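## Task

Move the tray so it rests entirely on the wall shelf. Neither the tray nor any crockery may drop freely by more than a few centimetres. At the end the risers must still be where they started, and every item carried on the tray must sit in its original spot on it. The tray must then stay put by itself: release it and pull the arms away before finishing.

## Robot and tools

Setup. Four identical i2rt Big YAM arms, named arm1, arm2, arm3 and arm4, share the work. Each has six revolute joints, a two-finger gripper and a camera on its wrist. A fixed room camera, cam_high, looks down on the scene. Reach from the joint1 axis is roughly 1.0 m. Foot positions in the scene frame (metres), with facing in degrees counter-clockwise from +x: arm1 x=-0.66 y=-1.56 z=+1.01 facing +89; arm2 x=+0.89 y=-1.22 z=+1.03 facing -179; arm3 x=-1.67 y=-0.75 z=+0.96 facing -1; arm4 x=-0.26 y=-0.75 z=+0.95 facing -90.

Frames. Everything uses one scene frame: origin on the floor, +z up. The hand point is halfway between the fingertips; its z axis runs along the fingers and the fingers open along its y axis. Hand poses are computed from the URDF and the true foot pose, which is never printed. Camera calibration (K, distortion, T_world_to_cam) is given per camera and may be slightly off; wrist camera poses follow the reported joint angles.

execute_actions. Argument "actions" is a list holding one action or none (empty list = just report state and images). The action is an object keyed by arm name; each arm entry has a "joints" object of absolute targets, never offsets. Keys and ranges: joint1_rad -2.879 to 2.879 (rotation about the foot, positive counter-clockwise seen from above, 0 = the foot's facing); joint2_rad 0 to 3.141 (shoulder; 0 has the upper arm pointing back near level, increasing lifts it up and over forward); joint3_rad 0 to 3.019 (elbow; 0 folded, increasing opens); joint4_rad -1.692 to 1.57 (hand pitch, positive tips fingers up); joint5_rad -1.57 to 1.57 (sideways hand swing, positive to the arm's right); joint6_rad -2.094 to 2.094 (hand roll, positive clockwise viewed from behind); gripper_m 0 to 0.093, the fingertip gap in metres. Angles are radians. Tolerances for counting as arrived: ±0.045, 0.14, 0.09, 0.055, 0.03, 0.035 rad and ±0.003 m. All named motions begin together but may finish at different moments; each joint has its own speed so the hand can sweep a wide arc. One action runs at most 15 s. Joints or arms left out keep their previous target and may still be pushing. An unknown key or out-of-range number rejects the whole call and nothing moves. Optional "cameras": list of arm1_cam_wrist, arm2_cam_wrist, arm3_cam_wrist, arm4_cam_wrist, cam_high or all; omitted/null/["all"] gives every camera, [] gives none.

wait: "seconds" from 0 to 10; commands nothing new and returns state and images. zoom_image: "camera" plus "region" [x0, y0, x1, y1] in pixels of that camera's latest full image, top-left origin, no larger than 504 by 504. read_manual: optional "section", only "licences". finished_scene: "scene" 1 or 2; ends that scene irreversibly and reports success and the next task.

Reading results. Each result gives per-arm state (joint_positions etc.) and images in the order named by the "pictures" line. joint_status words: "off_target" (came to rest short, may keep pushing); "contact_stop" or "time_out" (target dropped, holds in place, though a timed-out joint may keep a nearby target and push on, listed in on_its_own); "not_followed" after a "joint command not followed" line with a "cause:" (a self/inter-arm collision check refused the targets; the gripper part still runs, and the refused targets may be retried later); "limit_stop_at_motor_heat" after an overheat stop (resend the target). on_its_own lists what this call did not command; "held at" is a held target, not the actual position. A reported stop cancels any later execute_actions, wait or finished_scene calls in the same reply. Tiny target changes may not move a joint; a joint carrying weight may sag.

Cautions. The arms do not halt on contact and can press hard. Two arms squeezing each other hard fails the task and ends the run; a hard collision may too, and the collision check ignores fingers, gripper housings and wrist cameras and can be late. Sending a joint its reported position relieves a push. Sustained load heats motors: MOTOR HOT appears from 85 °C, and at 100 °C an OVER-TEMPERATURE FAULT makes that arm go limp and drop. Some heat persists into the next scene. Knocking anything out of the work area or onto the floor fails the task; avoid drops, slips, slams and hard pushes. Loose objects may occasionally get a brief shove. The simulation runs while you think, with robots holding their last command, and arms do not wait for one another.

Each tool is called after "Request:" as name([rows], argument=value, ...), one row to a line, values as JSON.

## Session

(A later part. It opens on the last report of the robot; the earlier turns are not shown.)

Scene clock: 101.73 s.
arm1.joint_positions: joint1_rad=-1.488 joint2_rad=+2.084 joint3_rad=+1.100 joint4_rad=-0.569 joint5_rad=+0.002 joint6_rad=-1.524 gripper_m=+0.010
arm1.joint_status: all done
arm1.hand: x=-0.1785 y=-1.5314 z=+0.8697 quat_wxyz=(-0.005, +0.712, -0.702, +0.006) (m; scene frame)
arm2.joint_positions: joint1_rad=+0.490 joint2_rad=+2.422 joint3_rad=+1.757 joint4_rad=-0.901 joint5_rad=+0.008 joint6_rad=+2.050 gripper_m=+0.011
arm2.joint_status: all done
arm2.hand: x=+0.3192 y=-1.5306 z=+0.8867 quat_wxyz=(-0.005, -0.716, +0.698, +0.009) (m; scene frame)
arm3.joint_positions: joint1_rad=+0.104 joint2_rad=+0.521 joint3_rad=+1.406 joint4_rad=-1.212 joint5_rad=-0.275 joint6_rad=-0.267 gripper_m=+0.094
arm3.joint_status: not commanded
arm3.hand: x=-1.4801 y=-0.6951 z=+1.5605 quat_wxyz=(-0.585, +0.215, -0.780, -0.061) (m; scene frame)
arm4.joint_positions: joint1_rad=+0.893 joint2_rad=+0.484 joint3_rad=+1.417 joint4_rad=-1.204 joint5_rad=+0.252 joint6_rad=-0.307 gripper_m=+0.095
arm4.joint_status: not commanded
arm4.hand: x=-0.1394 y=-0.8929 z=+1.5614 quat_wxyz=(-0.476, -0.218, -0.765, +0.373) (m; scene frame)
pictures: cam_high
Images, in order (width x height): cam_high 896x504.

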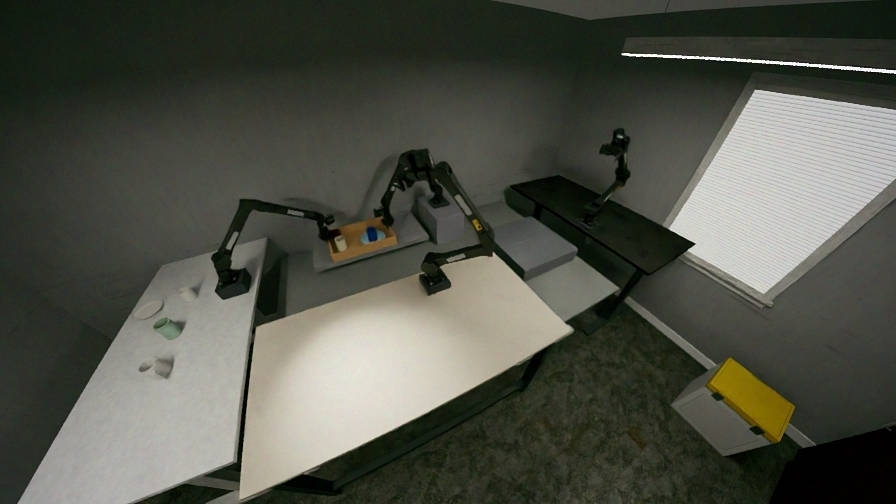

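Landed.

Request:
execute_actions([
  {"arm1":{"joints":{"gripper_m":0.035,"joint4_rad":-0.57}},"arm2":{"joints":{"gripper_m":0.035,"joint4_rad":-0.9,"joint1_rad":0.49}}},
], cameras=[])

Request:
execute_actions([
  {"arm1":{"joints":{"joint2_rad":1.9,"joint4_rad":-0.75}},"arm2":{"joints":{"joint2_rad":2.27,"joint4_rad":-1.06}}},
], cameras=[])

Request:
execute_actions([
  {"arm1":{"joints":{"joint2_rad":1.2}},"arm2":{"joints":{"joint2_rad":1.4}}},
], cameras=["arm4_cam_wrist"])

Request:
finished_scene(scene=1)

Scene clock: 108.20 s.
arm1.joint_positions: joint1_rad=-1.488 joint2_rad=+2.084 joint3_rad=+1.099 joint4_rad=-0.570 joint5_rad=+0.002 joint6_rad=-1.523 gripper_m=+0.035
arm1.joint_status: all done
arm1.hand: x=-0.1791 y=-1.5315 z=+0.8696 quat_wxyz=(-0.004, +0.712, -0.702, +0.005) (m; scene frame)
arm2.joint_positions: joint1_rad=+0.490 joint2_rad=+2.421 joint3_rad=+1.757 joint4_rad=-0.902 joint5_rad=+0.003 joint6_rad=+2.051 gripper_m=+0.035
arm2.joint_status: all done
arm2.hand: x=+0.3196 y=-1.5315 z=+0.8872 quat_wxyz=(-0.006, -0.716, +0.698, +0.006) (m; scene frame)
arm3.joint_positions: joint1_rad=+0.104 joint2_rad=+0.521 joint3_rad=+1.406 joint4_rad=-1.212 joint5_rad=-0.275 joint6_rad=-0.267 gripper_m=+0.094
arm3.joint_status: not commanded
arm3.hand: x=-1.4801 y=-0.6951 z=+1.5605 quat_wxyz=(-0.585, +0.215, -0.780, -0.061) (m; scene frame)
arm4.joint_positions: joint1_rad=+0.893 joint2_rad=+0.484 joint3_rad=+1.417 joint4_rad=-1.204 joint5_rad=+0.252 joint6_rad=-0.307 gripper_m=+0.095
arm4.joint_status: not commanded
arm4.hand: x=-0.1394 y=-0.8929 z=+1.5614 quat_wxyz=(-0.476, -0.218, -0.765, +0.373) (m; scene frame)
pictures: none
No camera images: the call's "cameras" was empty. Leave "cameras" out to get every camera's image.

Scene clock: 109.33 s.
arm1.joint_positions: joint1_rad=-1.488 joint2_rad=+1.883 joint3_rad=+1.099 joint4_rad=-0.736 joint5_rad=+0.002 joint6_rad=-1.523 gripper_m=+0.035
arm1.joint_status: all done
arm1.hand: x=-0.1751 y=-1.5311 z=+0.9613 quat_wxyz=(-0.017, +0.712, -0.702, +0.017) (m; scene frame)
arm2.joint_positions: joint1_rad=+0.490 joint2_rad=+2.261 joint3_rad=+1.757 joint4_rad=-1.048 joint5_rad=+0.003 joint6_rad=+2.051 gripper_m=+0.035
arm2.joint_status: all done
arm2.hand: x=+0.3198 y=-1.5320 z=+0.9880 quat_wxyz=(-0.012, -0.716, +0.698, +0.008) (m; scene frame)
arm3.joint_positions: joint1_rad=+0.104 joint2_rad=+0.521 joint3_rad=+1.406 joint4_rad=-1.212 joint5_rad=-0.275 joint6_rad=-0.267 gripper_m=+0.094
arm3.joint_status: not commanded
arm3.hand: x=-1.4801 y=-0.6951 z=+1.5605 quat_wxyz=(-0.585, +0.215, -0.780, -0.061) (m; scene frame)
arm4.joint_positions: joint1_rad=+0.893 joint2_rad=+0.484 joint3_rad=+1.417 joint4_rad=-1.204 joint5_rad=+0.252 joint6_rad=-0.307 gripper_m=+0.095
arm4.joint_status: not commanded
arm4.hand: x=-0.1394 y=-0.8929 z=+1.5614 quat_wxyz=(-0.476, -0.218, -0.765, +0.373) (m; scene frame)
pictures: none
No camera images: the call's "cameras" was empty. Leave "cameras" out to get every camera's image.

Scene clock: 111.20 s.
arm1.joint_positions: joint1_rad=-1.488 joint2_rad=+1.189 joint3_rad=+1.099 joint4_rad=-0.739 joint5_rad=+0.002 joint6_rad=-1.523 gripper_m=+0.035
arm1.joint_status: all done
arm1.hand: x=-0.1696 y=-1.5306 z=+1.2985 quat_wxyz=(-0.268, +0.664, -0.655, +0.242) (m; scene frame)
arm2.joint_positions: joint1_rad=+0.490 joint2_rad=+1.412 joint3_rad=+1.776 joint4_rad=-1.050 joint5_rad=+0.003 joint6_rad=+2.052 gripper_m=+0.035
arm2.joint_status: all done
arm2.hand: x=+0.3946 y=-1.4942 z=+1.5338 quat_wxyz=(-0.413, -0.646, +0.629, +0.128) (m; scene frame)
arm3.joint_positions: joint1_rad=+0.104 joint2_rad=+0.521 joint3_rad=+1.406 joint4_rad=-1.212 joint5_rad=-0.275 joint6_rad=-0.267 gripper_m=+0.094
arm3.joint_status: not commanded
arm3.hand: x=-1.4801 y=-0.6951 z=+1.5605 quat_wxyz=(-0.585, +0.215, -0.780, -0.061) (m; scene frame)
arm4.joint_positions: joint1_rad=+0.893 joint2_rad=+0.484 joint3_rad=+1.417 joint4_rad=-1.204 joint5_rad=+0.252 joint6_rad=-0.307 gripper_m=+0.095
arm4.joint_status: not commanded
arm4.hand: x=-0.1394 y=-0.8929 z=+1.5614 quat_wxyz=(-0.476, -0.218, -0.765, +0.373) (m; scene frame)
pictures: arm4_cam_wrist
camera_calibration (this result's frames):
arm4_cam_wrist: T_world_to_cam=[[-0.678761, -0.641214, 0.357949, -1.22169], [-0.707612, 0.440729, -0.552307, 1.16144], [0.196388, -0.628174, -0.752881, 0.762531], [0, 0, 0, 1]] pos_world=[-0.157136, -0.816245, 1.65287]
Images, in order (width x height): arm4_cam_wrist 504x504.

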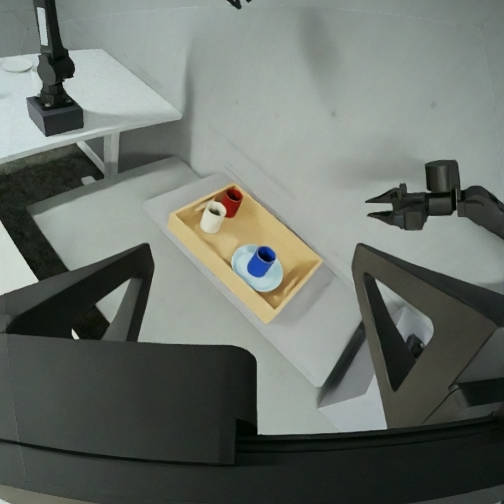

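The scene is finished: the task was done.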